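# Carry tube rack through self-closing door to desk

## Task

Move the tube rack from the counter, through the door that swings shut by itself, onto the desk. Done only if the rack stands upright on the desk with each tube seated all the way down in a hole, and the door is closed at the end. The rack and tubes must never touch the floor, and no robot may tip over or finish leaning. One or both robots may be used; at the end the robots must release the rack and back away from it.

## Robot and tools

Robots: r1 and r2 are identical Hello Robot Stretch 4 units. Each has an omni-wheel base, a lift riding up a vertical mast, an arm that telescopes straight forward, a wrist with yaw, pitch and roll joints, a two-finger gripper, and four cameras (head, head_left, head_right, wrist). Each stands about 1.6 m tall; its base edge is no more than 0.23 m from the base origin. Something may occasionally nudge loose objects.

Frames: the base frame sits on the floor below the base centre, x ahead, y to the left, z up. hand_pose is expressed in it and marks a point between the open fingertips; with all wrist joints at 0 its axes line up with the base axes. Its printed value can be slightly wrong. The odometry frame is the base frame as it was when the scene began. Each robot reports only in its own frames, so where the robots are relative to each other can be judged only from images, lidar_m and wrist_depth_mm.

execute_actions: argument actions is a list holding a single action or nothing (empty list = just report). The action is an object keyed by "r1" and/or "r2"; each robot gets its own entry. Inside an entry: base, joints, optional pace and contact_limits; or end_of_arm by itself. base holds exactly one relative move, counted from where the base last measured itself in the most recent state report: translate_m (metres, forward +, -2 to 2), strafe_m (metres, left +, -2 to 2), rotate_rad (radians, counter-clockwise seen from above +, -3.2 to 3.2). joints holds absolute targets by name: lift_m 0 to 1.2 m; arm_m 0 to 0.55 m extension; wrist_yaw_rad -1.134 to 4.276 (0 straight ahead, + to the left, 3.14 tucked back, beyond 3.4 the arm may block it); wrist_pitch_rad -1.117 to 4.259 (0 level, 1.57 pointing down); wrist_roll_rad -1.117 to 4.259 (0 fingers level, + turns the gripper clockwise viewed from behind); gripper_m -0.038 to 0.141 m fingertip gap (negative squeezes the fingers together). pace is "slow", "default", "fast" or "max" (base up to 0.1/0.3/0.4/0.6 m/s and 1/2/3/4 rad/s; with lift above 0.2 m the base is slowed further, down to 0.3 m/s and 1 rad/s at full height). contact_limits {"arm_m": x}, x from 0 (gentlest) to 0.75 (firmest), default 0.5, sets how hard the arm may push before halting. end_of_arm: "enable_torque" re-powers wrist or gripper motors that shut off. All commanded motions begin at once and may finish at different moments. Anything you omit may still be driving toward an earlier target. A joint target outside its range is clipped and reported; any other bad value or unknown key rejects the entire call. cameras: list of camera names or "all" (omitted/null = all, [] = none); images arrive in the order given on the pictures line. If a result reports a stop, later motion, wait and finished_scene calls in that same reply are skipped.

wait: seconds 0 to 10; commands nothing and returns state and images. zoom_image: camera name plus region [x0, y0, x1, y1] in pixels of that camera's last full image, origin at top-left, at most 504 by 504. Head images are 420x560, fisheye head_left/right 420x672, wrist 616x392. finished_scene: pass the current scene's number; irreversible; the result tells whether the task succeeded and gives the next task. Replying with no tool call ends the run. While you think, the simulation keeps going and robots keep their last command.

Result fields: base_status and joint_status tell how each motion ended: done (for the base, wheels turned the commanded amount, slip included), off_target (resting short and maybe still pushing), contact_stop_at_<key> (hit something; that part goes slack, a loaded lift may sink, wheels may roll on), limit_stop_at_<name> (built-in limit; at tilt over 6 degrees lift, arm and wheels go limp until it levels; own_body means self-collision, which can also make lift and arm slack), time_out, torque_fault (wrist/gripper motor overloaded and went limp until enable_torque). on_its_own lists what this call did not command; its held at value is the target, not the position. lidar_m: 12 horizontal distances in metres, 30-degree sectors starting straight ahead and going counter-clockwise (4th left, 7th rear, 10th right); "-" is nothing seen or closer than 0.25 m; sees from roughly 0.15 m up to robot height, including tabletops and the other robot, but may miss glass, thin legs and things behind. wrist_depth_mm: 7x7 grid of median depths, 100 to 2000 mm, read from the top-left. base_odometry counts wheel rotation only; if turned_by_wheels and turned_by_imu differ by over about 0.1 rad, heading has drifted by roughly their difference. base_tilt in degrees, forward and right positive, with a fixed per-robot offset up to about 1.5. motor_effort in percent of maximum, positive toward larger joint values, peak in brackets, with fixed offsets and noise; positive wheel effort turns the base right.

Gripping: command a gap smaller than the object; going lower squeezes harder and pulls the object toward the wrist. Neither the reading nor done proves a grasp; a firm squeeze shows in gripper effort. If fingertips jam against a surface below, raise the lift. To unfold the wrist at start, send lift_m 0.4 with wrist_yaw_rad 0. Self-collision stops are likely with pitch below -0.2 combined with roll below -0.4 or above 4.

Avoid: robots pressing against each other (fails the run; once bases touch, even millimetres more is a hard press); driving or turning with over 1 kg held and arm_m above 0.2, especially at fast paces; sustained pushing or pulling with a high gripper; a level gripper holding over about 2 kg; shared loads when two bases drift apart (up to about 3 cm per metre); dropping, slamming or letting the rack or tubes reach the floor.

Each tool is called after "Call:" as name(argument=value, ...), one argument or row to a line, values as JSON.

## Session

Call:
execute_actions(
  actions=[],
)

Scene clock: 0.00 s.
r1.base_odometry: x=+0.000 y=+0.000 heading=+0.000 (m, m, rad; r1's odometry frame)
r1.turned_by_wheels: +0.000 (rad since the last result)
r1.turned_by_imu: +0.000 (rad since the last result)
r1.base_tilt: forward=-0.1 right=-0.5 (deg)
r1.lidar_m: 1.16 1.16 1.36 2.50 1.17 0.97 0.83 0.82 0.90 0.76 0.76 0.92
r1.base_status: not commanded
r1.joint_positions: lift_m=+0.265 arm_m=-0.002 wrist_yaw_rad=+3.033 wrist_pitch_rad=+0.017 wrist_roll_rad=-0.004 gripper_m=+0.057
r1.joint_status: not commanded
r1.motor_effort: lift_m=+18 arm_m=+0 wrist_yaw_rad=+1 wrist_pitch_rad=-7 wrist_roll_rad=-4 gripper_m=-3 wheel_0=+0 wheel_1=+0 wheel_2=+0 (%)
r1.hand_pose: x=-0.1083 y=+0.1182 z=+0.4383 quat_wxyz=(+0.054, -0.009, -0.002, +0.998) (m; r1's base frame)
r1.wrist_depth_mm: - 142 946 1025 1118 1255 1336 / - 141 960 1025 1118 1205 1336 / 107 141 257 1025 1118 1205 1336 / 131 144 946 1008 1138 1229 1336 / 831 878 946 1025 1098 1205 1336 / 820 878 191 1008 196 1205 1336 / 831 854 931 137 1060 1160 1182
r2.base_odometry: x=+0.000 y=+0.000 heading=+0.000 (m, m, rad; r2's odometry frame)
r2.turned_by_wheels: +0.000 (rad since the last result)
r2.turned_by_imu: +0.000 (rad since the last result)
r2.base_tilt: forward=-0.8 right=+0.0 (deg)
r2.lidar_m: 1.40 1.29 1.33 0.93 0.83 0.85 1.13 1.74 1.79 1.87 1.68 1.72
r2.base_status: not commanded
r2.joint_positions: lift_m=+0.122 arm_m=+0.000 wrist_yaw_rad=+3.197 wrist_pitch_rad=+0.011 wrist_roll_rad=+0.009 gripper_m=+0.057
r2.joint_status: not commanded
r2.motor_effort: lift_m=+19 arm_m=-1 wrist_yaw_rad=-1 wrist_pitch_rad=-8 wrist_roll_rad=-1 gripper_m=-2 wheel_0=+0 wheel_1=+0 wheel_2=+0 (%)
r2.hand_pose: x=-0.1221 y=+0.0714 z=+0.2968 quat_wxyz=(-0.028, -0.006, +0.004, +1.000) (m; r2's base frame)
r2.wrist_depth_mm: - - 133 1708 1205 960 798 / - - 132 1618 1205 946 778 / - 108 132 1430 1182 931 778 / 137 133 151 1618 1182 946 778 / 210 1756 1921 1618 1182 931 768 / 211 1118 191 1182 197 917 768 / 213 282 788 133 798 778 750
pictures: r1_head_camera, r1_head_left_camera, r1_head_right_camera, r1_wrist_camera, r2_head_camera, r2_head_left_camera, r2_head_right_camera, r2_wrist_camera
Images, in order (width x height): r1_head_camera 420x560, r1_head_left_camera 420x672, r1_head_right_camera 420x672, r1_wrist_camera 616x392, r2_head_camera 420x560, r2_head_left_camera 420x672, r2_head_right_camera 420x672, r2_wrist_camera 616x392.

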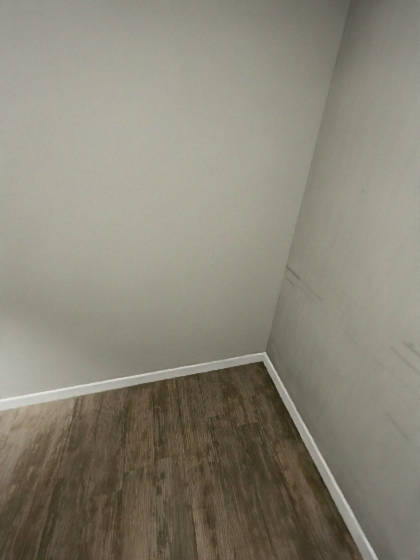

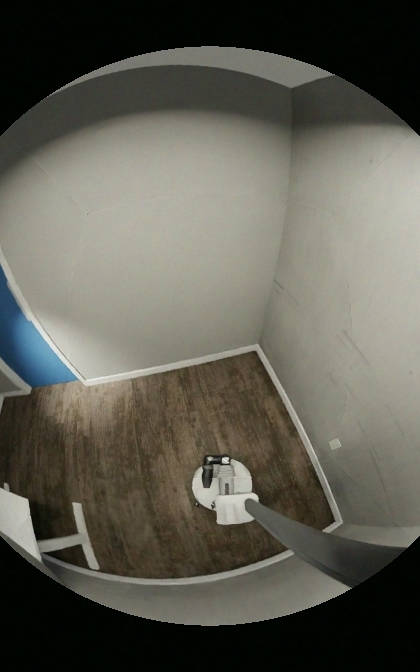

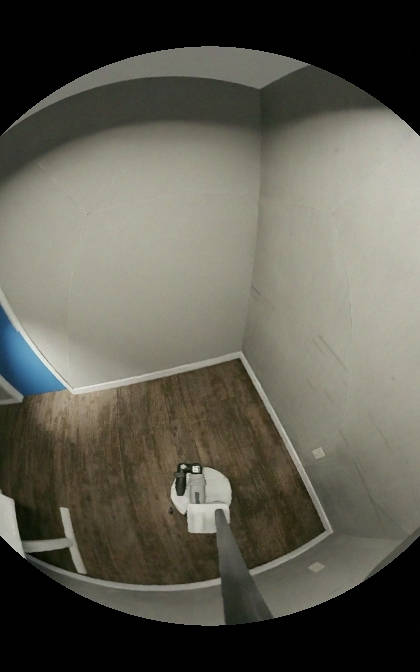

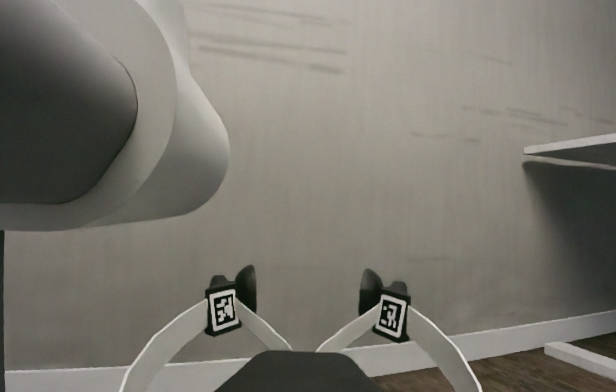

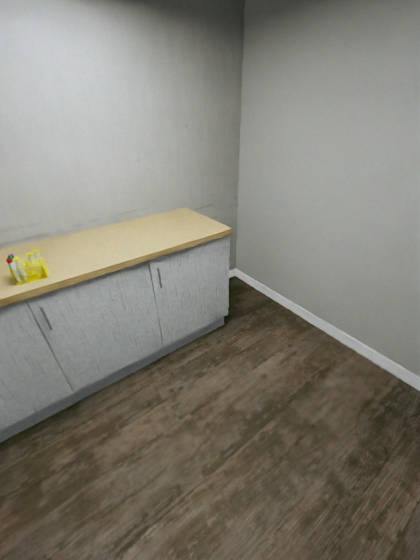

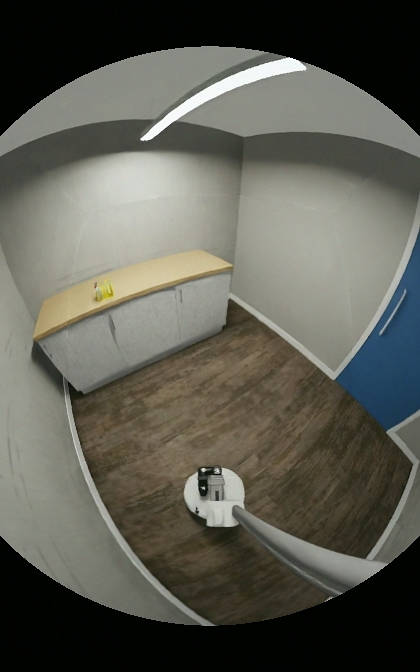

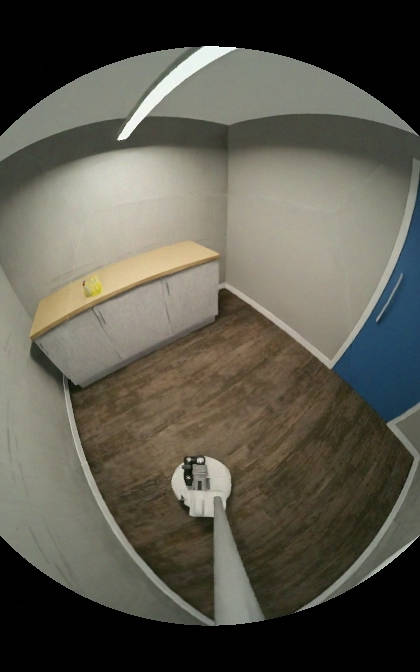

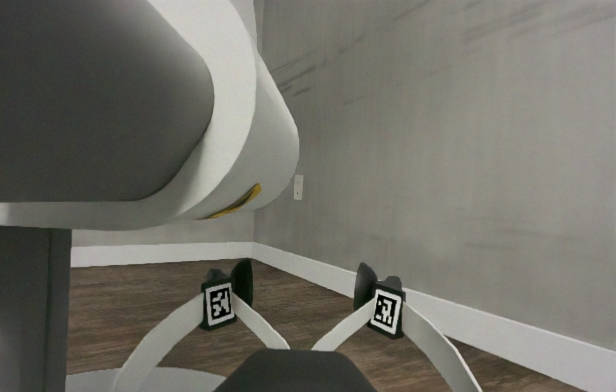

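Call:
execute_actions(
  actions=[
    {"r1":{"base":{"rotate_rad":1.3},"joints":{"lift_m":0.5,"wrist_yaw_rad":0}},"r2":{"base":{"rotate_rad":-1.3},"joints":{"lift_m":0.5,"wrist_yaw_rad":0}}},
  ],
  cameras=["r1_head_camera","r1_head_left_camera","r2_head_camera","r2_head_left_camera"],
)

Scene clock: 6.53 s.
r1.base_odometry: x=+0.000 y=+0.000 heading=+1.300 (m, m, rad; r1's odometry frame)
r1.turned_by_wheels: +1.300 (rad since the last result)
r1.turned_by_imu: +1.274 (rad since the last result)
r1.base_tilt: forward=-0.2 right=-0.5 (deg)
r1.lidar_m: 1.66 1.15 1.19 0.84 0.81 0.87 0.80 0.76 0.81 1.10 1.16 1.22
r1.base_status: done
r1.joint_positions: lift_m=+0.500 arm_m=-0.002 wrist_yaw_rad=+0.001 wrist_pitch_rad=+0.017 wrist_roll_rad=-0.004 gripper_m=+0.057
r1.joint_status: all done
r1.motor_effort: lift_m=+21(23) arm_m=+0(0) wrist_yaw_rad=-1(7) wrist_pitch_rad=-7(7) wrist_roll_rad=-4(3) gripper_m=-4(3) wheel_0=-3(5) wheel_1=-2(6) wheel_2=-1(7) (%)
r1.hand_pose: x=+0.4575 y=-0.0873 z=+0.6730 quat_wxyz=(+1.000, -0.002, +0.009, +0.000) (m; r1's base frame)
r1.wrist_depth_mm: - - - - 1576 1098 931 / - - - - 1576 1098 904 / - - - - 1576 1098 904 / - - - - 1537 1098 891 / - - - - 1537 1098 904 / - - 191 - 196 1078 891 / 1537 1499 1756 137 1537 991 904
r2.base_odometry: x=+0.000 y=+0.000 heading=-1.300 (m, m, rad; r2's odometry frame)
r2.turned_by_wheels: -1.300 (rad since the last result)
r2.turned_by_imu: -1.310 (rad since the last result)
r2.base_tilt: forward=-0.8 right=+0.0 (deg)
r2.lidar_m: 1.72 1.66 1.57 1.29 1.27 1.06 0.84 0.85 0.96 1.51 1.74 1.99
r2.base_status: done
r2.joint_positions: lift_m=+0.500 arm_m=+0.000 wrist_yaw_rad=+0.001 wrist_pitch_rad=+0.011 wrist_roll_rad=+0.009 gripper_m=+0.057
r2.joint_status: all done
r2.motor_effort: lift_m=+23(25) arm_m=-1(1) wrist_yaw_rad=-2(7) wrist_pitch_rad=-9(8) wrist_roll_rad=-2(1) gripper_m=+0(2) wheel_0=+3(5) wheel_1=+1(1) wheel_2=+1(7) (%)
r2.hand_pose: x=+0.4593 y=-0.0873 z=+0.6747 quat_wxyz=(+1.000, +0.004, +0.006, +0.000) (m; r2's base frame)
r2.wrist_depth_mm: 1336 1397 1537 1661 1756 1921 1708 / 1308 1397 1537 1708 1808 1983 1708 / 1336 1397 1537 1661 1808 1983 1708 / 1308 1430 1499 1661 1808 - 1708 / 1336 1430 1537 1661 1808 1983 1708 / 1336 1430 191 1661 196 1983 1661 / 1308 1397 1499 133 1618 1618 1576
pictures: r1_head_camera, r1_head_left_camera, r2_head_camera, r2_head_left_camera
Images, in order (width x height): r1_head_camera 420x560, r1_head_left_camera 420x672, r2_head_camera 420x560, r2_head_left_camera 420x672.

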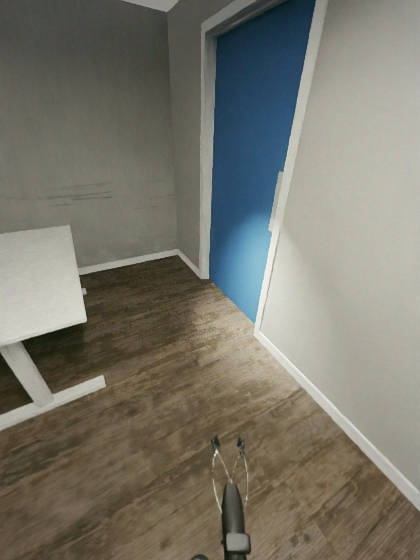

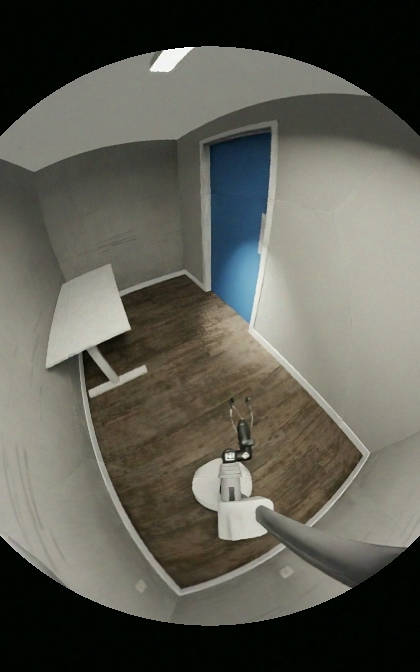

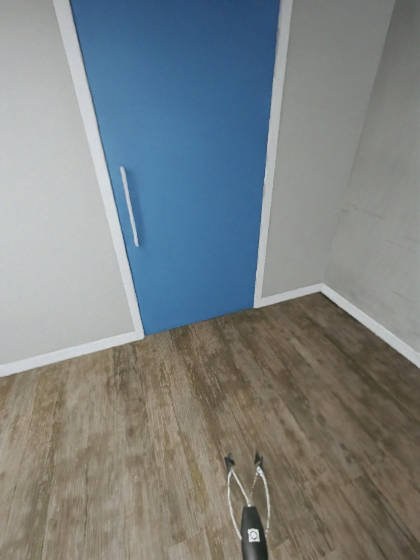

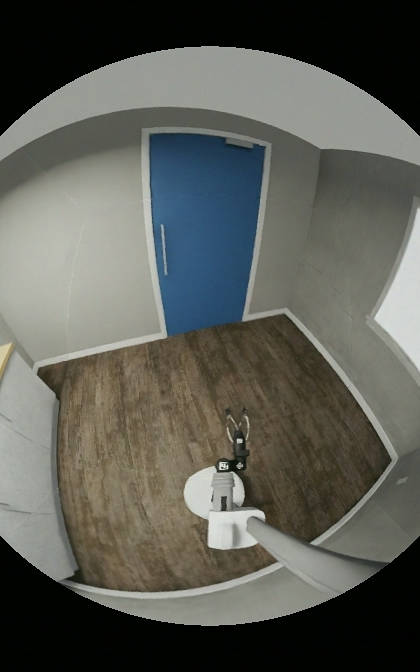

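Call:
execute_actions(
  actions=[
    {"r1":{"base":{"rotate_rad":0.5}},"r2":{"base":{"rotate_rad":1.9},"joints":{"lift_m":1.0,"gripper_m":0.12}}},
  ],
  cameras=["r1_head_camera","r2_head_camera","r2_wrist_camera"],
)

Call:
zoom_image(
  camera="r2_head_camera",
  region=[100,100,320,300],
)

Scene clock: 26.47 s.
r1.base_odometry: x=+0.000 y=+0.000 heading=+1.799 (m, m, rad; r1's odometry frame)
r1.turned_by_wheels: +0.500 (rad since the last result)
r1.turned_by_imu: +0.490 (rad since the last result)
r1.base_tilt: forward=-0.2 right=-0.5 (deg)
r1.lidar_m: 1.15 1.18 0.87 0.82 0.84 0.81 0.76 0.79 1.07 1.17 1.22 1.63
r1.base_status: done
r1.joint_positions: lift_m=+0.500 arm_m=-0.002 wrist_yaw_rad=+0.000 wrist_pitch_rad=+0.017 wrist_roll_rad=-0.004 gripper_m=+0.057
r1.joint_status: not commanded
r1.motor_effort: lift_m=+21(22) arm_m=+0(0) wrist_yaw_rad=-1(1) wrist_pitch_rad=-7(6) wrist_roll_rad=-4(5) gripper_m=-4(4) wheel_0=-1(5) wheel_1=+0(6) wheel_2=+0(6) (%)
r1.hand_pose: x=+0.4575 y=-0.0873 z=+0.6730 quat_wxyz=(+1.000, -0.002, +0.009, +0.000) (m; r1's base frame)
r1.wrist_depth_mm: 1255 1808 - - - - 1618 / 1281 1808 - - - - 1661 / 1281 1921 - - - - 1661 / 1229 1661 - - - - 1708 / 1281 1576 - - - - 1661 / 1308 1537 191 - 196 - 1618 / 1308 1042 1661 137 1708 1661 1618
r2.base_odometry: x=+0.000 y=+0.000 heading=+0.600 (m, m, rad; r2's odometry frame)
r2.turned_by_wheels: +1.900 (rad since the last result)
r2.turned_by_imu: +1.910 (rad since the last result)
r2.base_tilt: forward=-0.8 right=+0.0 (deg)
r2.lidar_m: 1.28 1.29 0.90 0.83 0.87 1.18 1.79 1.83 1.81 1.69 1.78 1.33
r2.base_status: done
r2.joint_positions: lift_m=+1.000 arm_m=+0.000 wrist_yaw_rad=+0.000 wrist_pitch_rad=+0.011 wrist_roll_rad=+0.009 gripper_m=+0.120
r2.joint_status: all done
r2.motor_effort: lift_m=+23(24) arm_m=-1(0) wrist_yaw_rad=-1(3) wrist_pitch_rad=-8(8) wrist_roll_rad=-1(1) gripper_m=-3(4) wheel_0=-2(7) wheel_1=-1(7) wheel_2=-1(8) (%)
r2.hand_pose: x=+0.4593 y=-0.0874 z=+1.1747 quat_wxyz=(+1.000, +0.004, +0.006, +0.000) (m; r2's base frame)
r2.wrist_depth_mm: 1366 1708 1756 1708 1708 1708 1756 / 1366 1708 1708 1708 1756 1756 1756 / 1397 1708 1708 1708 1708 1808 1756 / 1397 1756 1708 1756 1708 1756 1756 / 1397 1708 1708 1708 1756 1756 1756 / 1182 1098 1098 1118 211 1138 1160 / 1118 1098 1098 138 1118 1118 1138
pictures: r1_head_camera, r2_head_camera, r2_wrist_camera
Images, in order (width x height): r1_head_camera 420x560, r2_head_camera 420x560, r2_wrist_camera 616x392.

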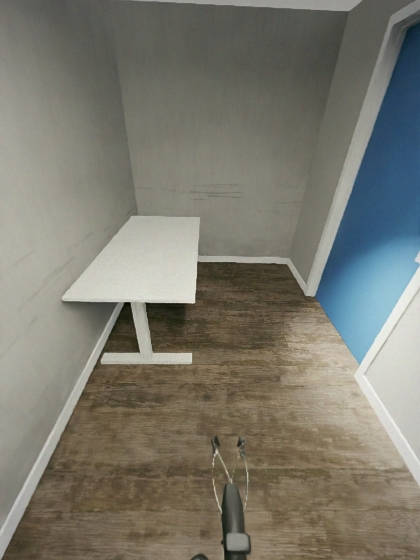

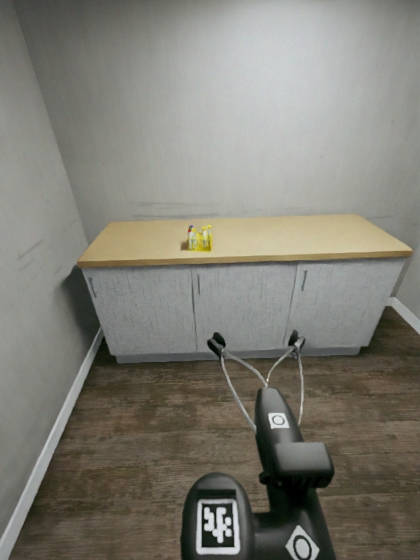

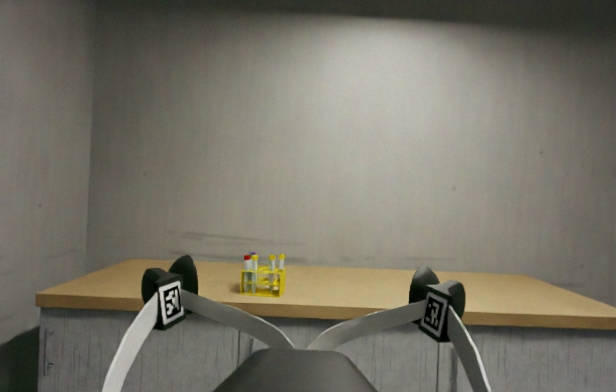

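Region (100, 100, 320, 300) of r2_head_camera's 420x560 image, scaled by 2.291, with more detail than that image has; it fills the top 458 rows of this view, and the rest is white.

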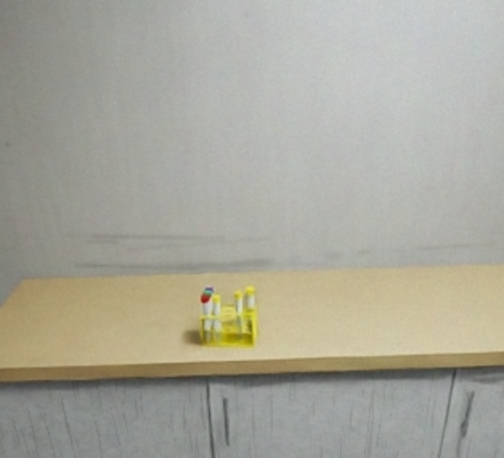

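Call:
execute_actions(
  actions=[
    {"r2":{"base":{"strafe_m":0.15},"joints":{"wrist_pitch_rad":0.5,"lift_m":1.1,"gripper_m":0.14}},"r1":{"base":{"translate_m":1.15}}},
  ],
  cameras=[],
)

Call:
execute_actions(
  actions=[
    {"r2":{"base":{"translate_m":0.75}},"r1":{"base":{"rotate_rad":-1.57}}},
  ],
  cameras=["r1_head_camera","r2_head_camera","r2_wrist_camera"],
)

Call:
zoom_image(
  camera="r2_wrist_camera",
  region=[180,50,480,300],
)

Scene clock: 37.43 s.
r1.base_odometry: x=-0.227 y=+1.098 heading=+1.874 (m, m, rad; r1's odometry frame)
r1.turned_by_wheels: +0.075 (rad since the last result)
r1.turned_by_imu: +0.086 (rad since the last result)
r1.base_tilt: forward=-0.1 right=-0.5 (deg)
r1.lidar_m: 0.41 0.25 0.25 0.28 0.95 1.37 1.88 1.49 1.13 1.07 1.27 1.70
r1.base_status: translate_m contact_stop (by the wheels' count: +1.120 of +1.150)
r1.joint_positions: lift_m=+0.500 arm_m=-0.002 wrist_yaw_rad=+0.000 wrist_pitch_rad=+0.017 wrist_roll_rad=-0.004 gripper_m=+0.057
r1.joint_status: not commanded
r1.on_its_own: the wheels are slack since a contact_stop
r1.motor_effort: lift_m=+18(21) arm_m=+0(0) wrist_yaw_rad=+0(4) wrist_pitch_rad=-8(9) wrist_roll_rad=-4(4) gripper_m=-3(2) wheel_0=+0(7) wheel_1=+0(34) wheel_2=+0(34) (%)
r1.hand_pose: x=+0.4574 y=-0.0874 z=+0.6732 quat_wxyz=(+1.000, -0.002, +0.009, +0.000) (m; r1's base frame)
r1.wrist_depth_mm: 1182 1661 1661 1661 1576 1576 1499 / 1205 1618 1661 1618 1576 1537 1537 / 1229 1661 1661 1618 1576 1576 1499 / 1118 1499 1618 1618 1576 1576 1499 / 1118 1430 1661 1576 1576 1537 1537 / 1229 1537 191 1576 196 1537 1499 / 1229 1430 1618 137 1576 1537 1464
r2.base_odometry: x=-0.085 y=+0.124 heading=+0.600 (m, m, rad; r2's odometry frame)
r2.turned_by_wheels: +0.000 (rad since the last result)
r2.turned_by_imu: -0.003 (rad since the last result)
r2.base_tilt: forward=-0.8 right=-0.1 (deg)
r2.lidar_m: 1.29 1.07 0.75 0.69 0.71 0.97 1.79 1.83 1.98 1.81 1.93 1.32
r2.base_status: done
r2.joint_positions: lift_m=+1.100 arm_m=+0.000 wrist_yaw_rad=+0.000 wrist_pitch_rad=+0.502 wrist_roll_rad=+0.009 gripper_m=+0.140
r2.joint_status: all done
r2.motor_effort: lift_m=+23(25) arm_m=-1(0) wrist_yaw_rad=-1(1) wrist_pitch_rad=-4(5) wrist_roll_rad=-2(0) gripper_m=+0(2) wheel_0=+0(11) wheel_1=-1(11) wheel_2=+0(2) (%)
r2.hand_pose: x=+0.4238 y=-0.0874 z=+1.1391 quat_wxyz=(+0.969, +0.004, +0.248, -0.001) (m; r2's base frame)
r2.wrist_depth_mm: 1160 1576 1576 1537 1576 1537 1576 / 1160 1576 1618 1618 1618 1661 1661 / 1182 1182 1182 1182 1205 1205 1229 / 1205 1255 1255 1229 1255 1229 1229 / 1182 1366 1366 1366 1366 1336 1336 / 1205 1499 1430 1464 1397 1430 1464 / 1205 1464 1499 132 1499 1464 1537
pictures: none
No camera images: the call's "cameras" was empty. Leave "cameras" out to get every camera's image.

not run: a stop came earlier in this reply.

Region (180, 50, 480, 300) of r2_wrist_camera's 616x392 image, scaled by 1.680.

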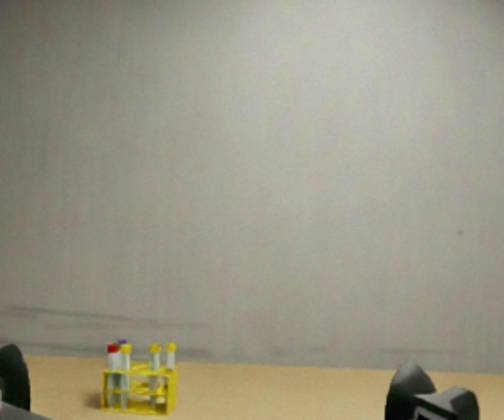

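Bumped the desk foot.

Call:
execute_actions(
  actions=[
    {"r2":{"base":{"translate_m":0.75}},"r1":{"base":{"translate_m":-0.12}}},
  ],
  cameras=["r1_head_camera","r1_head_left_camera","r2_head_camera","r2_wrist_camera"],
)

Call:
zoom_image(
  camera="r2_wrist_camera",
  region=[180,50,480,300],
)

Scene clock: 44.10 s.
r1.base_odometry: x=-0.191 y=+0.983 heading=+1.874 (m, m, rad; r1's odometry frame)
r1.turned_by_wheels: +0.000 (rad since the last result)
r1.turned_by_imu: +0.002 (rad since the last result)
r1.base_tilt: forward=-0.3 right=-0.5 (deg)
r1.lidar_m: 0.42 0.25 0.27 0.86 0.97 1.36 1.75 1.47 1.14 1.09 1.24 1.64
r1.base_status: done
r1.joint_positions: lift_m=+0.500 arm_m=-0.002 wrist_yaw_rad=+0.000 wrist_pitch_rad=+0.017 wrist_roll_rad=-0.004 gripper_m=+0.057
r1.joint_status: not commanded
r1.motor_effort: lift_m=+19(19) arm_m=+0(0) wrist_yaw_rad=+1(1) wrist_pitch_rad=-8(8) wrist_roll_rad=-5(4) gripper_m=-3(3) wheel_0=-1(6) wheel_1=-1(6) wheel_2=+0(8) (%)
r1.hand_pose: x=+0.4574 y=-0.0874 z=+0.6732 quat_wxyz=(+1.000, -0.002, +0.009, +0.000) (m; r1's base frame)
r1.wrist_depth_mm: 1182 1661 1863 1756 1756 1661 1661 / 1205 1661 1756 1756 1708 1661 1661 / 1229 1708 1808 1708 1708 1661 1661 / 1118 1537 1756 1661 1661 1661 1661 / 1182 1537 1756 1708 1708 1618 1576 / 1255 1661 191 1708 196 1661 1618 / 1229 1397 1661 137 1618 1618 1576
r2.base_odometry: x=+0.534 y=+0.547 heading=+0.600 (m, m, rad; r2's odometry frame)
r2.turned_by_wheels: +0.000 (rad since the last result)
r2.turned_by_imu: -0.003 (rad since the last result)
r2.base_tilt: forward=-0.8 right=+0.0 (deg)
r2.lidar_m: 0.55 0.57 0.77 0.71 0.72 1.04 2.55 2.64 1.94 1.84 0.80 0.58
r2.base_status: done
r2.joint_positions: lift_m=+1.100 arm_m=+0.000 wrist_yaw_rad=+0.000 wrist_pitch_rad=+0.502 wrist_roll_rad=+0.009 gripper_m=+0.140
r2.joint_status: not commanded
r2.motor_effort: lift_m=+21(23) arm_m=-1(1) wrist_yaw_rad=-1(1) wrist_pitch_rad=-5(4) wrist_roll_rad=+0(1) gripper_m=-2(0) wheel_0=+0(6) wheel_1=-1(5) wheel_2=+2(8) (%)
r2.hand_pose: x=+0.4237 y=-0.0874 z=+1.1392 quat_wxyz=(+0.969, +0.004, +0.248, -0.001) (m; r2's base frame)
r2.wrist_depth_mm: 866 854 866 866 866 866 866 / 931 931 917 917 931 917 931 / 991 976 976 991 991 991 1008 / 768 788 798 820 842 842 866 / 609 615 621 508 647 654 661 / 504 473 480 517 496 500 539 / 521 517 473 132 477 473 480
pictures: r1_head_camera, r1_head_left_camera, r2_head_camera, r2_wrist_camera
Images, in order (width x height): r1_head_camera 420x560, r1_head_left_camera 420x672, r2_head_camera 420x560, r2_wrist_camera 616x392.

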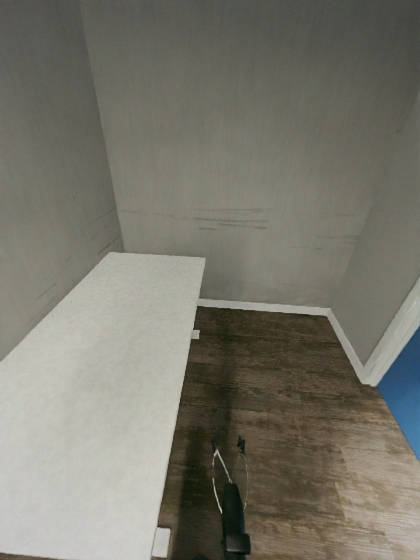

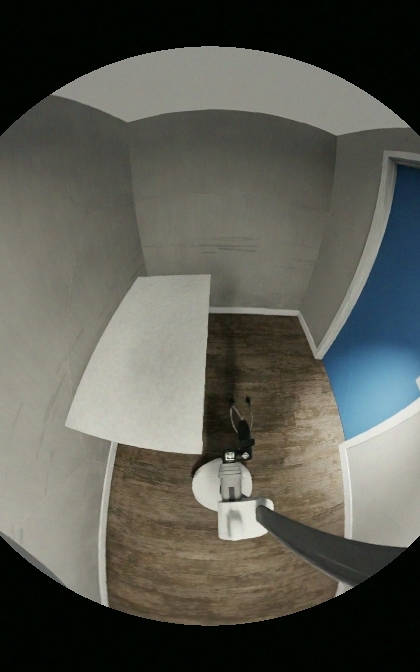

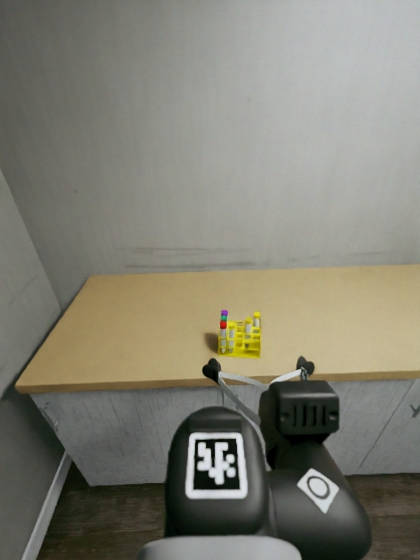

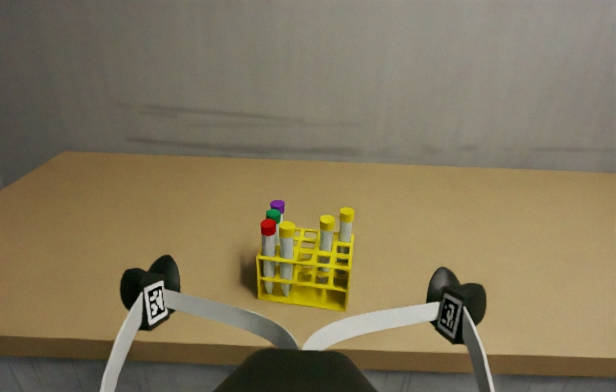

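Region (180, 50, 480, 300) of r2_wrist_camera's 616x392 image, scaled by 1.680.

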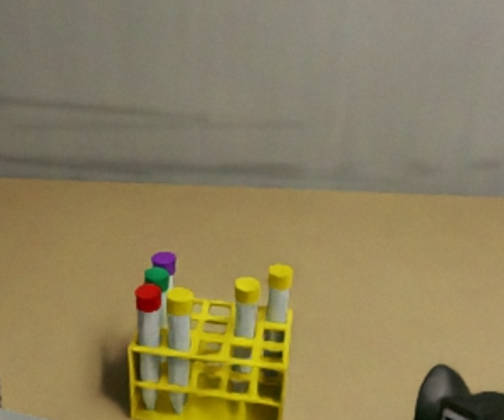

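Call:
execute_actions(
  actions=[
    {"r2":{"joints":{"wrist_pitch_rad":0.0,"lift_m":0.78,"arm_m":0.1}},"r1":{"base":{"strafe_m":-0.25}}},
  ],
  cameras=["r2_head_camera","r2_wrist_camera"],
)

Scene clock: 52.00 s.
r1.base_odometry: x=+0.048 y=+1.058 heading=+1.874 (m, m, rad; r1's odometry frame)
r1.turned_by_wheels: +0.000 (rad since the last result)
r1.turned_by_imu: +0.001 (rad since the last result)
r1.base_tilt: forward=-0.3 right=-0.5 (deg)
r1.lidar_m: 1.26 0.50 0.40 0.79 1.23 1.78 1.78 1.12 0.87 0.84 0.96 1.41
r1.base_status: done
r1.joint_positions: lift_m=+0.500 arm_m=-0.002 wrist_yaw_rad=+0.000 wrist_pitch_rad=+0.017 wrist_roll_rad=-0.004 gripper_m=+0.057
r1.joint_status: not commanded
r1.motor_effort: lift_m=+19(19) arm_m=+0(0) wrist_yaw_rad=+0(1) wrist_pitch_rad=-7(9) wrist_roll_rad=-5(4) gripper_m=-5(4) wheel_0=-1(8) wheel_1=+0(8) wheel_2=+1(0) (%)
r1.hand_pose: x=+0.4574 y=-0.0874 z=+0.6732 quat_wxyz=(+1.000, -0.002, +0.009, +0.000) (m; r1's base frame)
r1.wrist_depth_mm: 1499 1808 1808 1708 1708 1618 1366 / 1499 1808 1756 1756 1708 1618 1308 / 1537 1808 1756 1756 1708 1661 1308 / 1397 1756 1756 1708 1661 1661 1336 / 1537 1808 1756 1708 1661 1618 1281 / 1537 1808 191 1661 195 1618 1255 / 1537 1336 1661 137 1661 1537 1281
r2.base_odometry: x=+0.534 y=+0.547 heading=+0.600 (m, m, rad; r2's odometry frame)
r2.turned_by_wheels: +0.000 (rad since the last result)
r2.turned_by_imu: -0.002 (rad since the last result)
r2.base_tilt: forward=-0.8 right=+0.0 (deg)
r2.lidar_m: 0.55 0.57 0.76 0.72 0.75 1.01 2.54 2.61 1.94 1.82 0.82 0.58
r2.base_status: not commanded
r2.joint_positions: lift_m=+0.780 arm_m=+0.099 wrist_yaw_rad=+0.000 wrist_pitch_rad=+0.003 wrist_roll_rad=+0.009 gripper_m=+0.140
r2.joint_status: all done
r2.motor_effort: lift_m=+14(19) arm_m=+5(5) wrist_yaw_rad=-1(1) wrist_pitch_rad=-9(13) wrist_roll_rad=+0(2) gripper_m=-4(2) wheel_0=+0(0) wheel_1=-1(1) wheel_2=+2(2) (%)
r2.hand_pose: x=+0.5585 y=-0.0874 z=+0.9578 quat_wxyz=(+1.000, +0.004, +0.001, +0.000) (m; r2's base frame)
r2.wrist_depth_mm: 866 854 866 878 866 891 878 / 866 866 866 878 878 878 878 / 854 854 866 866 878 891 878 / 842 866 854 866 866 878 878 / 574 615 469 324 621 820 878 / 312 267 279 332 297 303 382 / 235 236 238 132 237 238 243
pictures: r2_head_camera, r2_wrist_camera
Images, in order (width x height): r2_head_camera 420x560, r2_wrist_camera 616x392.

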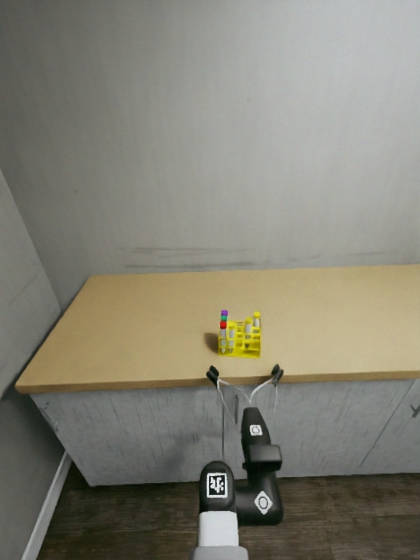

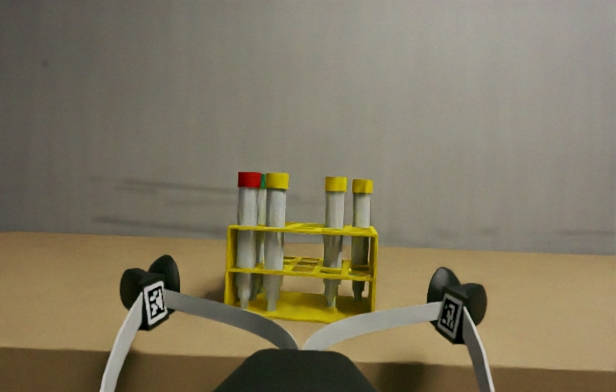

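Call:
execute_actions(
  actions=[
    {"r2":{"joints":{"lift_m":0.765,"arm_m":0.22},"pace":"slow"}},
  ],
  cameras=["r2_head_camera","r2_wrist_camera"],
)

Scene clock: 58.10 s.
r1.base_odometry: x=+0.048 y=+1.058 heading=+1.874 (m, m, rad; r1's odometry frame)
r1.turned_by_wheels: +0.000 (rad since the last result)
r1.turned_by_imu: +0.001 (rad since the last result)
r1.base_tilt: forward=-0.2 right=-0.5 (deg)
r1.lidar_m: 1.25 0.51 0.39 0.81 1.22 1.73 1.77 1.15 0.85 0.84 0.99 1.42
r1.base_status: not commanded
r1.joint_positions: lift_m=+0.500 arm_m=-0.002 wrist_yaw_rad=+0.000 wrist_pitch_rad=+0.017 wrist_roll_rad=-0.004 gripper_m=+0.057
r1.joint_status: not commanded
r1.motor_effort: lift_m=+19(19) arm_m=+0(0) wrist_yaw_rad=+0(0) wrist_pitch_rad=-8(7) wrist_roll_rad=-3(4) gripper_m=-5(5) wheel_0=-1(1) wheel_1=+0(0) wheel_2=+1(1) (%)
r1.hand_pose: x=+0.4574 y=-0.0874 z=+0.6732 quat_wxyz=(+1.000, -0.002, +0.009, +0.000) (m; r1's base frame)
r1.wrist_depth_mm: 1499 1808 1756 1708 1661 1661 1366 / 1537 1808 1756 1708 1708 1661 1255 / 1499 1808 1808 1708 1661 1618 1281 / 1397 1756 1708 1708 1661 1661 1281 / 1537 1808 1756 1708 1661 1661 1281 / 1537 1808 191 1708 196 1618 1255 / 1499 1336 1708 137 1618 1576 1281
r2.base_odometry: x=+0.534 y=+0.547 heading=+0.600 (m, m, rad; r2's odometry frame)
r2.turned_by_wheels: +0.000 (rad since the last result)
r2.turned_by_imu: -0.002 (rad since the last result)
r2.base_tilt: forward=-0.8 right=-0.1 (deg)
r2.lidar_m: 0.55 0.58 0.76 0.72 0.74 1.02 2.54 2.63 1.94 1.82 0.81 0.59
r2.base_status: not commanded
r2.joint_positions: lift_m=+0.765 arm_m=+0.219 wrist_yaw_rad=+0.000 wrist_pitch_rad=+0.003 wrist_roll_rad=+0.009 gripper_m=+0.140
r2.joint_status: all done
r2.motor_effort: lift_m=+14(15) arm_m=+6(5) wrist_yaw_rad=-3(0) wrist_pitch_rad=-9(8) wrist_roll_rad=-1(2) gripper_m=+1(4) wheel_0=+0(0) wheel_1=-1(1) wheel_2=+2(2) (%)
r2.hand_pose: x=+0.6784 y=-0.0874 z=+0.9428 quat_wxyz=(+1.000, +0.004, +0.001, +0.000) (m; r2's base frame)
r2.wrist_depth_mm: 741 741 741 741 741 750 759 / 741 741 741 750 759 759 759 / 732 732 204 750 741 750 750 / 741 732 202 750 750 750 759 / 492 521 202 270 248 699 750 / 265 226 195 236 190 216 324 / 180 183 193 132 191 190 206
pictures: r2_head_camera, r2_wrist_camera
Images, in order (width x height): r2_head_camera 420x560, r2_wrist_camera 616x392.

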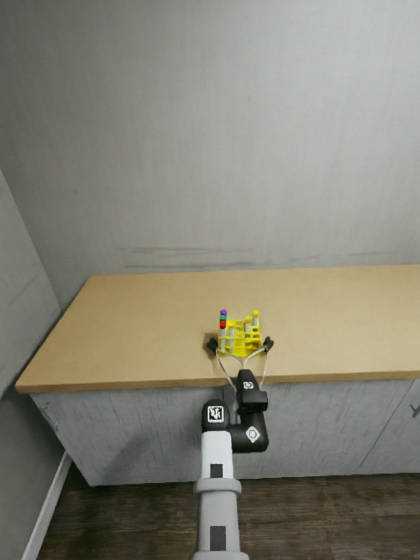

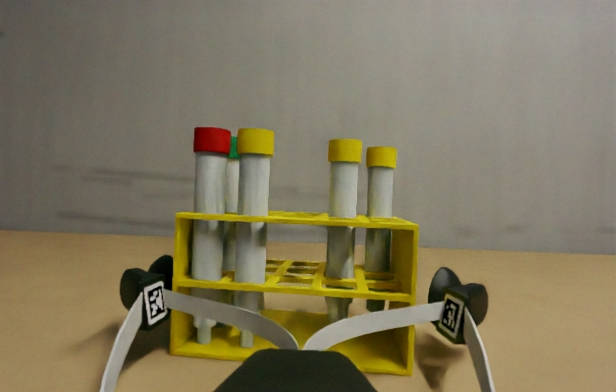

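Call:
execute_actions(
  actions=[
    {"r2":{"joints":{"arm_m":0.27},"pace":"slow"}},
  ],
  cameras=[],
)

Call:
execute_actions(
  actions=[
    {"r2":{"joints":{"gripper_m":0.05},"pace":"slow"}},
  ],
  cameras=["r2_head_camera","r2_wrist_camera"],
)

Scene clock: 62.53 s.
r1.base_odometry: x=+0.048 y=+1.058 heading=+1.874 (m, m, rad; r1's odometry frame)
r1.turned_by_wheels: +0.000 (rad since the last result)
r1.turned_by_imu: +0.001 (rad since the last result)
r1.base_tilt: forward=-0.2 right=-0.5 (deg)
r1.lidar_m: 1.25 0.50 0.41 0.82 1.22 1.77 1.77 1.14 0.86 0.83 0.96 1.39
r1.base_status: not commanded
r1.joint_positions: lift_m=+0.500 arm_m=-0.002 wrist_yaw_rad=+0.000 wrist_pitch_rad=+0.017 wrist_roll_rad=-0.004 gripper_m=+0.057
r1.joint_status: not commanded
r1.motor_effort: lift_m=+19(19) arm_m=+0(0) wrist_yaw_rad=+1(1) wrist_pitch_rad=-8(7) wrist_roll_rad=-4(4) gripper_m=-4(4) wheel_0=-1(1) wheel_1=+0(0) wheel_2=+1(1) (%)
r1.hand_pose: x=+0.4574 y=-0.0874 z=+0.6732 quat_wxyz=(+1.000, -0.002, +0.009, +0.000) (m; r1's base frame)
r1.wrist_depth_mm: 1499 1756 1808 1756 1708 1661 1366 / 1499 1863 1756 1756 1756 1661 1281 / 1499 1756 1756 1756 1708 1661 1308 / 1397 1808 1808 1708 1661 1661 1308 / 1537 1756 1756 1661 1661 1661 1281 / 1576 1756 192 1708 196 1661 1255 / 1499 1308 1708 137 1661 1537 1308
r2.base_odometry: x=+0.534 y=+0.547 heading=+0.600 (m, m, rad; r2's odometry frame)
r2.turned_by_wheels: +0.000 (rad since the last result)
r2.turned_by_imu: -0.002 (rad since the last result)
r2.base_tilt: forward=-0.8 right=+0.0 (deg)
r2.lidar_m: 0.55 0.56 0.75 0.72 0.75 1.03 2.54 2.62 1.95 1.83 0.82 0.59
r2.base_status: not commanded
r2.joint_positions: lift_m=+0.765 arm_m=+0.269 wrist_yaw_rad=+0.000 wrist_pitch_rad=+0.003 wrist_roll_rad=+0.009 gripper_m=+0.140
r2.joint_status: all done
r2.motor_effort: lift_m=+14(14) arm_m=+6(6) wrist_yaw_rad=-1(1) wrist_pitch_rad=-7(8) wrist_roll_rad=-1(1) gripper_m=-2(2) wheel_0=+0(0) wheel_1=-1(1) wheel_2=+2(2) (%)
r2.hand_pose: x=+0.7284 y=-0.0874 z=+0.9428 quat_wxyz=(+1.000, +0.004, +0.001, +0.000) (m; r2's base frame)
r2.wrist_depth_mm: 683 691 691 699 699 707 707 / 691 691 683 699 699 707 707 / 683 691 200 699 699 707 707 / 683 691 199 691 699 699 707 / 492 521 199 268 247 699 707 / 263 193 192 252 190 216 322 / 180 183 192 132 190 190 205
pictures: none
No camera images: the call's "cameras" was empty. Leave "cameras" out to get every camera's image.

Scene clock: 66.63 s.
r1.base_odometry: x=+0.048 y=+1.058 heading=+1.874 (m, m, rad; r1's odometry frame)
r1.turned_by_wheels: +0.000 (rad since the last result)
r1.turned_by_imu: +0.001 (rad since the last result)
r1.base_tilt: forward=-0.2 right=-0.5 (deg)
r1.lidar_m: 1.23 0.49 0.40 0.82 1.21 1.76 1.77 1.13 0.85 0.83 0.99 1.45
r1.base_status: not commanded
r1.joint_positions: lift_m=+0.500 arm_m=-0.002 wrist_yaw_rad=+0.000 wrist_pitch_rad=+0.017 wrist_roll_rad=-0.004 gripper_m=+0.057
r1.joint_status: not commanded
r1.motor_effort: lift_m=+19(18) arm_m=+0(0) wrist_yaw_rad=+1(0) wrist_pitch_rad=-7(9) wrist_roll_rad=-5(4) gripper_m=-4(5) wheel_0=-1(1) wheel_1=+0(0) wheel_2=+1(1) (%)
r1.hand_pose: x=+0.4574 y=-0.0874 z=+0.6732 quat_wxyz=(+1.000, -0.002, +0.009, +0.000) (m; r1's base frame)
r1.wrist_depth_mm: 1499 1863 1808 1756 1661 1661 1366 / 1537 1808 1708 1708 1708 1618 1281 / 1537 1756 1708 1708 1661 1661 1281 / 1430 1756 1808 1708 1661 1618 1281 / 1537 1808 1756 1708 1661 1618 1255 / 1576 1756 191 1708 196 1618 1255 / 1499 1336 1708 137 1661 1537 1308
r2.base_odometry: x=+0.534 y=+0.547 heading=+0.600 (m, m, rad; r2's odometry frame)
r2.turned_by_wheels: +0.000 (rad since the last result)
r2.turned_by_imu: -0.001 (rad since the last result)
r2.base_tilt: forward=-0.8 right=+0.0 (deg)
r2.lidar_m: 0.55 0.56 0.77 0.72 0.75 1.00 2.55 2.63 1.94 1.84 0.80 0.59
r2.base_status: not commanded
r2.joint_positions: lift_m=+0.765 arm_m=+0.269 wrist_yaw_rad=+0.000 wrist_pitch_rad=+0.003 wrist_roll_rad=+0.009 gripper_m=+0.051
r2.joint_status: all done
r2.motor_effort: lift_m=+13(13) arm_m=+5(6) wrist_yaw_rad=+0(1) wrist_pitch_rad=-9(9) wrist_roll_rad=-1(2) gripper_m=-24(26) wheel_0=+0(0) wheel_1=-1(1) wheel_2=+2(2) (%)
r2.hand_pose: x=+0.7284 y=-0.0874 z=+0.9428 quat_wxyz=(+1.000, +0.004, +0.001, +0.000) (m; r2's base frame)
r2.wrist_depth_mm: 683 683 691 699 699 699 707 / 683 691 691 691 707 699 707 / 683 691 177 699 699 707 707 / 683 683 177 691 699 707 707 / 488 512 176 492 202 699 707 / 263 170 176 233 192 182 322 / 170 182 168 202 168 178 179
pictures: r2_head_camera, r2_wrist_camera
Images, in order (width x height): r2_head_camera 420x560, r2_wrist_camera 616x392.

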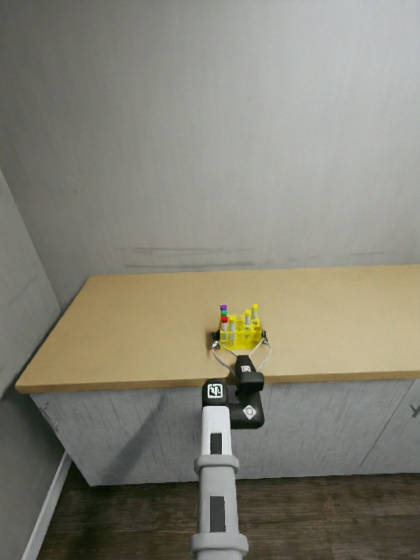

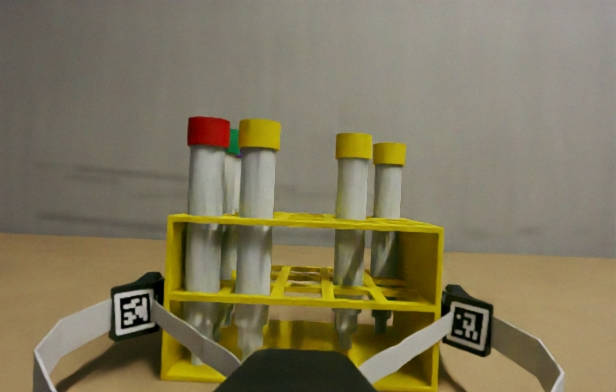

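Call:
execute_actions(
  actions=[
    {"r2":{"joints":{"lift_m":0.82,"gripper_m":0.04},"pace":"slow"},"r1":{"base":{"rotate_rad":-1.64},"joints":{"lift_m":0.7}}},
  ],
  cameras=["r2_head_camera","r2_wrist_camera","r1_head_camera"],
)

Scene clock: 71.07 s.
r1.base_odometry: x=+0.048 y=+1.058 heading=+0.234 (m, m, rad; r1's odometry frame)
r1.turned_by_wheels: -1.640 (rad since the last result)
r1.turned_by_imu: -1.605 (rad since the last result)
r1.base_tilt: forward=-0.2 right=-0.5 (deg)
r1.lidar_m: 0.83 0.94 1.30 1.54 0.54 0.41 0.62 1.19 1.64 1.75 1.24 0.90
r1.base_status: done
r1.joint_positions: lift_m=+0.700 arm_m=-0.002 wrist_yaw_rad=+0.000 wrist_pitch_rad=+0.017 wrist_roll_rad=-0.004 gripper_m=+0.057
r1.joint_status: all done
r1.motor_effort: lift_m=+21(23) arm_m=+0(0) wrist_yaw_rad=+0(1) wrist_pitch_rad=-7(8) wrist_roll_rad=-4(4) gripper_m=-3(5) wheel_0=+2(7) wheel_1=+0(8) wheel_2=+1(7) (%)
r1.hand_pose: x=+0.4574 y=-0.0874 z=+0.8730 quat_wxyz=(+1.000, -0.002, +0.009, +0.000) (m; r1's base frame)
r1.wrist_depth_mm: 715 715 627 627 621 615 615 / 715 715 627 627 621 609 615 / 715 707 621 621 615 609 615 / 707 707 627 621 621 609 609 / 707 707 621 621 615 609 609 / 707 699 191 615 196 609 603 / 707 699 615 137 609 609 597
r2.base_odometry: x=+0.534 y=+0.547 heading=+0.600 (m, m, rad; r2's odometry frame)
r2.turned_by_wheels: +0.000 (rad since the last result)
r2.turned_by_imu: -0.002 (rad since the last result)
r2.base_tilt: forward=-0.8 right=+0.0 (deg)
r2.lidar_m: 0.52 0.57 0.76 0.71 0.75 1.01 2.54 2.63 1.94 1.81 0.83 0.56
r2.base_status: not commanded
r2.joint_positions: lift_m=+0.820 arm_m=+0.269 wrist_yaw_rad=+0.000 wrist_pitch_rad=+0.003 wrist_roll_rad=+0.009 gripper_m=+0.041
r2.joint_status: all done
r2.motor_effort: lift_m=+24(27) arm_m=+5(5) wrist_yaw_rad=-2(1) wrist_pitch_rad=-9(12) wrist_roll_rad=+0(0) gripper_m=-29(31) wheel_0=+0(0) wheel_1=-1(1) wheel_2=+2(2) (%)
r2.hand_pose: x=+0.7284 y=-0.0874 z=+0.9968 quat_wxyz=(+1.000, +0.004, +0.002, +0.000) (m; r2's base frame)
r2.wrist_depth_mm: 683 691 691 691 707 707 715 / 683 691 691 691 699 707 707 / 683 683 173 691 699 715 715 / 683 691 173 699 707 707 707 / 683 691 174 691 200 707 707 / 427 169 174 233 190 195 521 / 273 281 173 202 167 287 301
pictures: r1_head_camera, r2_head_camera, r2_wrist_camera
Images, in order (width x height): r1_head_camera 420x560, r2_head_camera 420x560, r2_wrist_camera 616x392.

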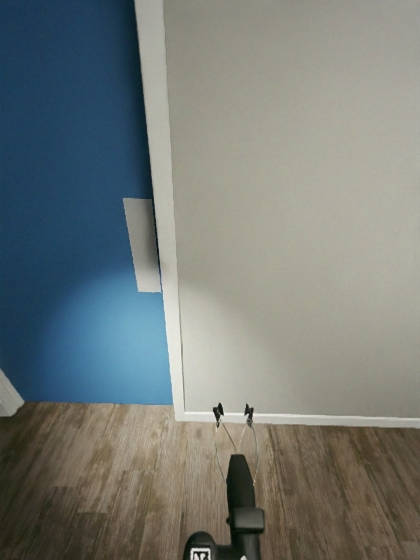

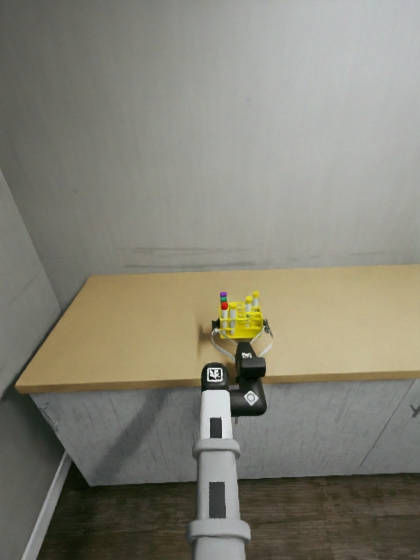

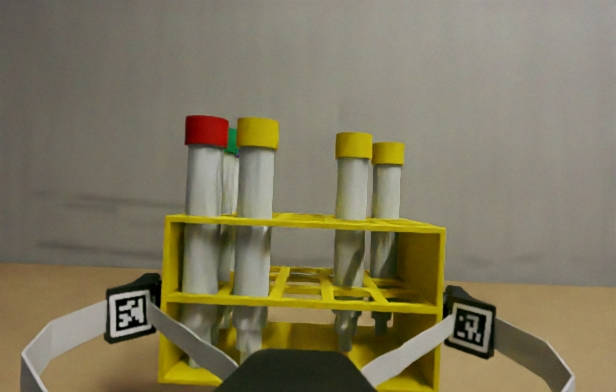

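Call:
execute_actions(
  actions=[
    {"r2":{"joints":{"arm_m":0.0},"pace":"slow"},"r1":{"base":{"translate_m":0.12}}},
  ],
  cameras=[],
)

Call:
execute_actions(
  actions=[
    {"r2":{"base":{"translate_m":-0.45},"pace":"slow"},"r1":{"base":{"strafe_m":0.65}}},
  ],
  cameras=["r2_head_camera","r1_head_left_camera","r1_head_camera"],
)

Scene clock: 81.93 s.
r1.base_odometry: x=+0.165 y=+1.086 heading=+0.235 (m, m, rad; r1's odometry frame)
r1.turned_by_wheels: +0.000 (rad since the last result)
r1.turned_by_imu: +0.001 (rad since the last result)
r1.base_tilt: forward=-0.2 right=-0.5 (deg)
r1.lidar_m: 0.71 0.83 1.12 1.96 0.70 0.54 0.66 1.33 1.81 1.77 1.05 0.75
r1.base_status: done
r1.joint_positions: lift_m=+0.700 arm_m=-0.002 wrist_yaw_rad=+0.000 wrist_pitch_rad=+0.017 wrist_roll_rad=-0.004 gripper_m=+0.057
r1.joint_status: not commanded
r1.motor_effort: lift_m=+21(21) arm_m=+0(0) wrist_yaw_rad=+0(0) wrist_pitch_rad=-8(8) wrist_roll_rad=-5(4) gripper_m=-4(4) wheel_0=+2(5) wheel_1=+2(5) wheel_2=+0(8) (%)
r1.hand_pose: x=+0.4574 y=-0.0874 z=+0.8730 quat_wxyz=(+1.000, -0.002, +0.009, +0.000) (m; r1's base frame)
r1.wrist_depth_mm: 597 500 512 504 504 500 496 / 603 508 508 504 504 504 496 / 597 508 508 504 500 496 492 / 591 504 504 500 496 492 488 / 585 504 504 500 496 492 492 / 591 496 191 500 196 492 488 / 591 488 500 137 492 488 488
r2.base_odometry: x=+0.534 y=+0.547 heading=+0.600 (m, m, rad; r2's odometry frame)
r2.turned_by_wheels: +0.000 (rad since the last result)
r2.turned_by_imu: -0.002 (rad since the last result)
r2.base_tilt: forward=-0.8 right=+0.0 (deg)
r2.lidar_m: 0.38 0.57 0.76 0.71 0.72 1.01 2.53 2.64 1.94 1.83 0.80 0.47
r2.base_status: not commanded
r2.joint_positions: lift_m=+0.820 arm_m=+0.001 wrist_yaw_rad=+0.000 wrist_pitch_rad=+0.003 wrist_roll_rad=+0.009 gripper_m=+0.041
r2.joint_status: all done
r2.motor_effort: lift_m=+24(24) arm_m=-5(6) wrist_yaw_rad=-1(1) wrist_pitch_rad=-10(10) wrist_roll_rad=+0(1) gripper_m=-29(27) wheel_0=+0(0) wheel_1=-1(1) wheel_2=+2(2) (%)
r2.hand_pose: x=+0.4604 y=-0.0874 z=+0.9968 quat_wxyz=(+1.000, +0.004, +0.002, +0.000) (m; r2's base frame)
r2.wrist_depth_mm: 960 960 960 960 976 976 976 / 946 960 960 976 960 976 976 / 946 946 173 960 976 960 976 / 946 960 174 960 991 976 976 / 798 831 174 809 200 976 991 / 430 168 174 232 189 195 525 / 334 332 173 202 167 336 336
pictures: none
No camera images: the call's "cameras" was empty. Leave "cameras" out to get every camera's image.

Scene clock: 87.70 s.
r1.base_odometry: x=+0.013 y=+1.718 heading=+0.235 (m, m, rad; r1's odometry frame)
r1.turned_by_wheels: +0.000 (rad since the last result)
r1.turned_by_imu: +0.001 (rad since the last result)
r1.base_tilt: forward=-0.2 right=-0.5 (deg)
r1.lidar_m: 0.79 0.83 1.01 1.30 0.72 0.52 0.49 0.52 1.83 2.43 1.05 0.83
r1.base_status: done
r1.joint_positions: lift_m=+0.700 arm_m=-0.002 wrist_yaw_rad=+0.000 wrist_pitch_rad=+0.017 wrist_roll_rad=-0.004 gripper_m=+0.057
r1.joint_status: not commanded
r1.motor_effort: lift_m=+21(21) arm_m=+0(0) wrist_yaw_rad=+0(1) wrist_pitch_rad=-8(8) wrist_roll_rad=-4(4) gripper_m=-5(3) wheel_0=+1(9) wheel_1=+0(8) wheel_2=-1(0) (%)
r1.hand_pose: x=+0.4574 y=-0.0874 z=+0.8730 quat_wxyz=(+1.000, -0.002, +0.009, +0.000) (m; r1's base frame)
r1.wrist_depth_mm: 591 591 585 580 580 574 569 / 591 591 585 580 580 574 554 / 591 580 580 580 574 569 554 / 585 585 585 574 574 569 554 / 585 585 580 574 569 564 554 / 585 580 191 574 195 564 539 / 585 585 574 137 569 564 544
r2.base_odometry: x=+0.163 y=+0.293 heading=+0.600 (m, m, rad; r2's odometry frame)
r2.turned_by_wheels: +0.000 (rad since the last result)
r2.turned_by_imu: -0.002 (rad since the last result)
r2.base_tilt: forward=-0.8 right=+0.0 (deg)
r2.lidar_m: 0.38 1.01 0.75 0.70 0.73 1.01 2.10 2.13 1.95 1.83 1.46 0.46
r2.base_status: done
r2.joint_positions: lift_m=+0.820 arm_m=+0.001 wrist_yaw_rad=+0.000 wrist_pitch_rad=+0.003 wrist_roll_rad=+0.009 gripper_m=+0.041
r2.joint_status: not commanded
r2.motor_effort: lift_m=+23(24) arm_m=-5(6) wrist_yaw_rad=-1(0) wrist_pitch_rad=-10(9) wrist_roll_rad=-1(1) gripper_m=-30(32) wheel_0=-2(4) wheel_1=-1(1) wheel_2=+1(6) (%)
r2.hand_pose: x=+0.4603 y=-0.0874 z=+0.9968 quat_wxyz=(+1.000, +0.004, +0.002, +0.000) (m; r2's base frame)
r2.wrist_depth_mm: 1182 1397 1430 1430 1430 1464 1430 / 1205 1397 1397 1430 1397 1464 1430 / 1229 1397 173 1430 1430 1430 1430 / 1205 1397 173 1397 1430 1397 1430 / 809 831 173 809 200 1138 1229 / 798 168 174 233 189 194 809 / 809 809 173 203 167 809 809
pictures: r1_head_camera, r1_head_left_camera, r2_head_camera
Images, in order (width x height): r1_head_camera 420x560, r1_head_left_camera 420x672, r2_head_camera 420x560.

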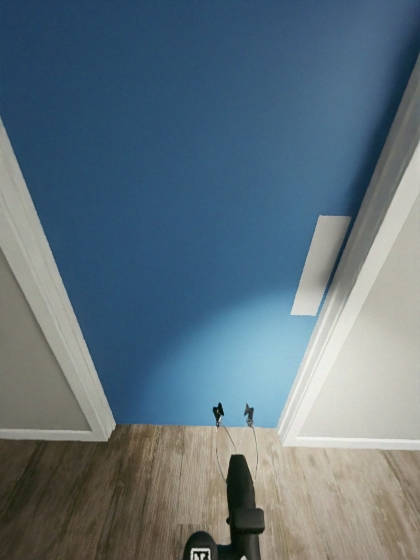

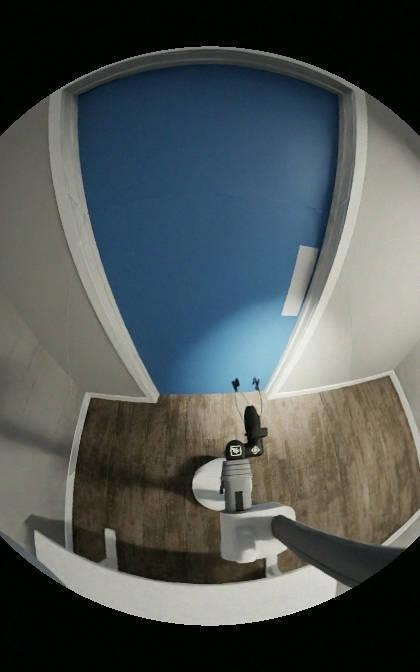

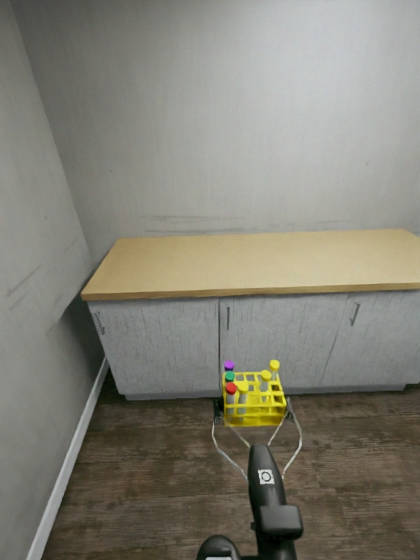

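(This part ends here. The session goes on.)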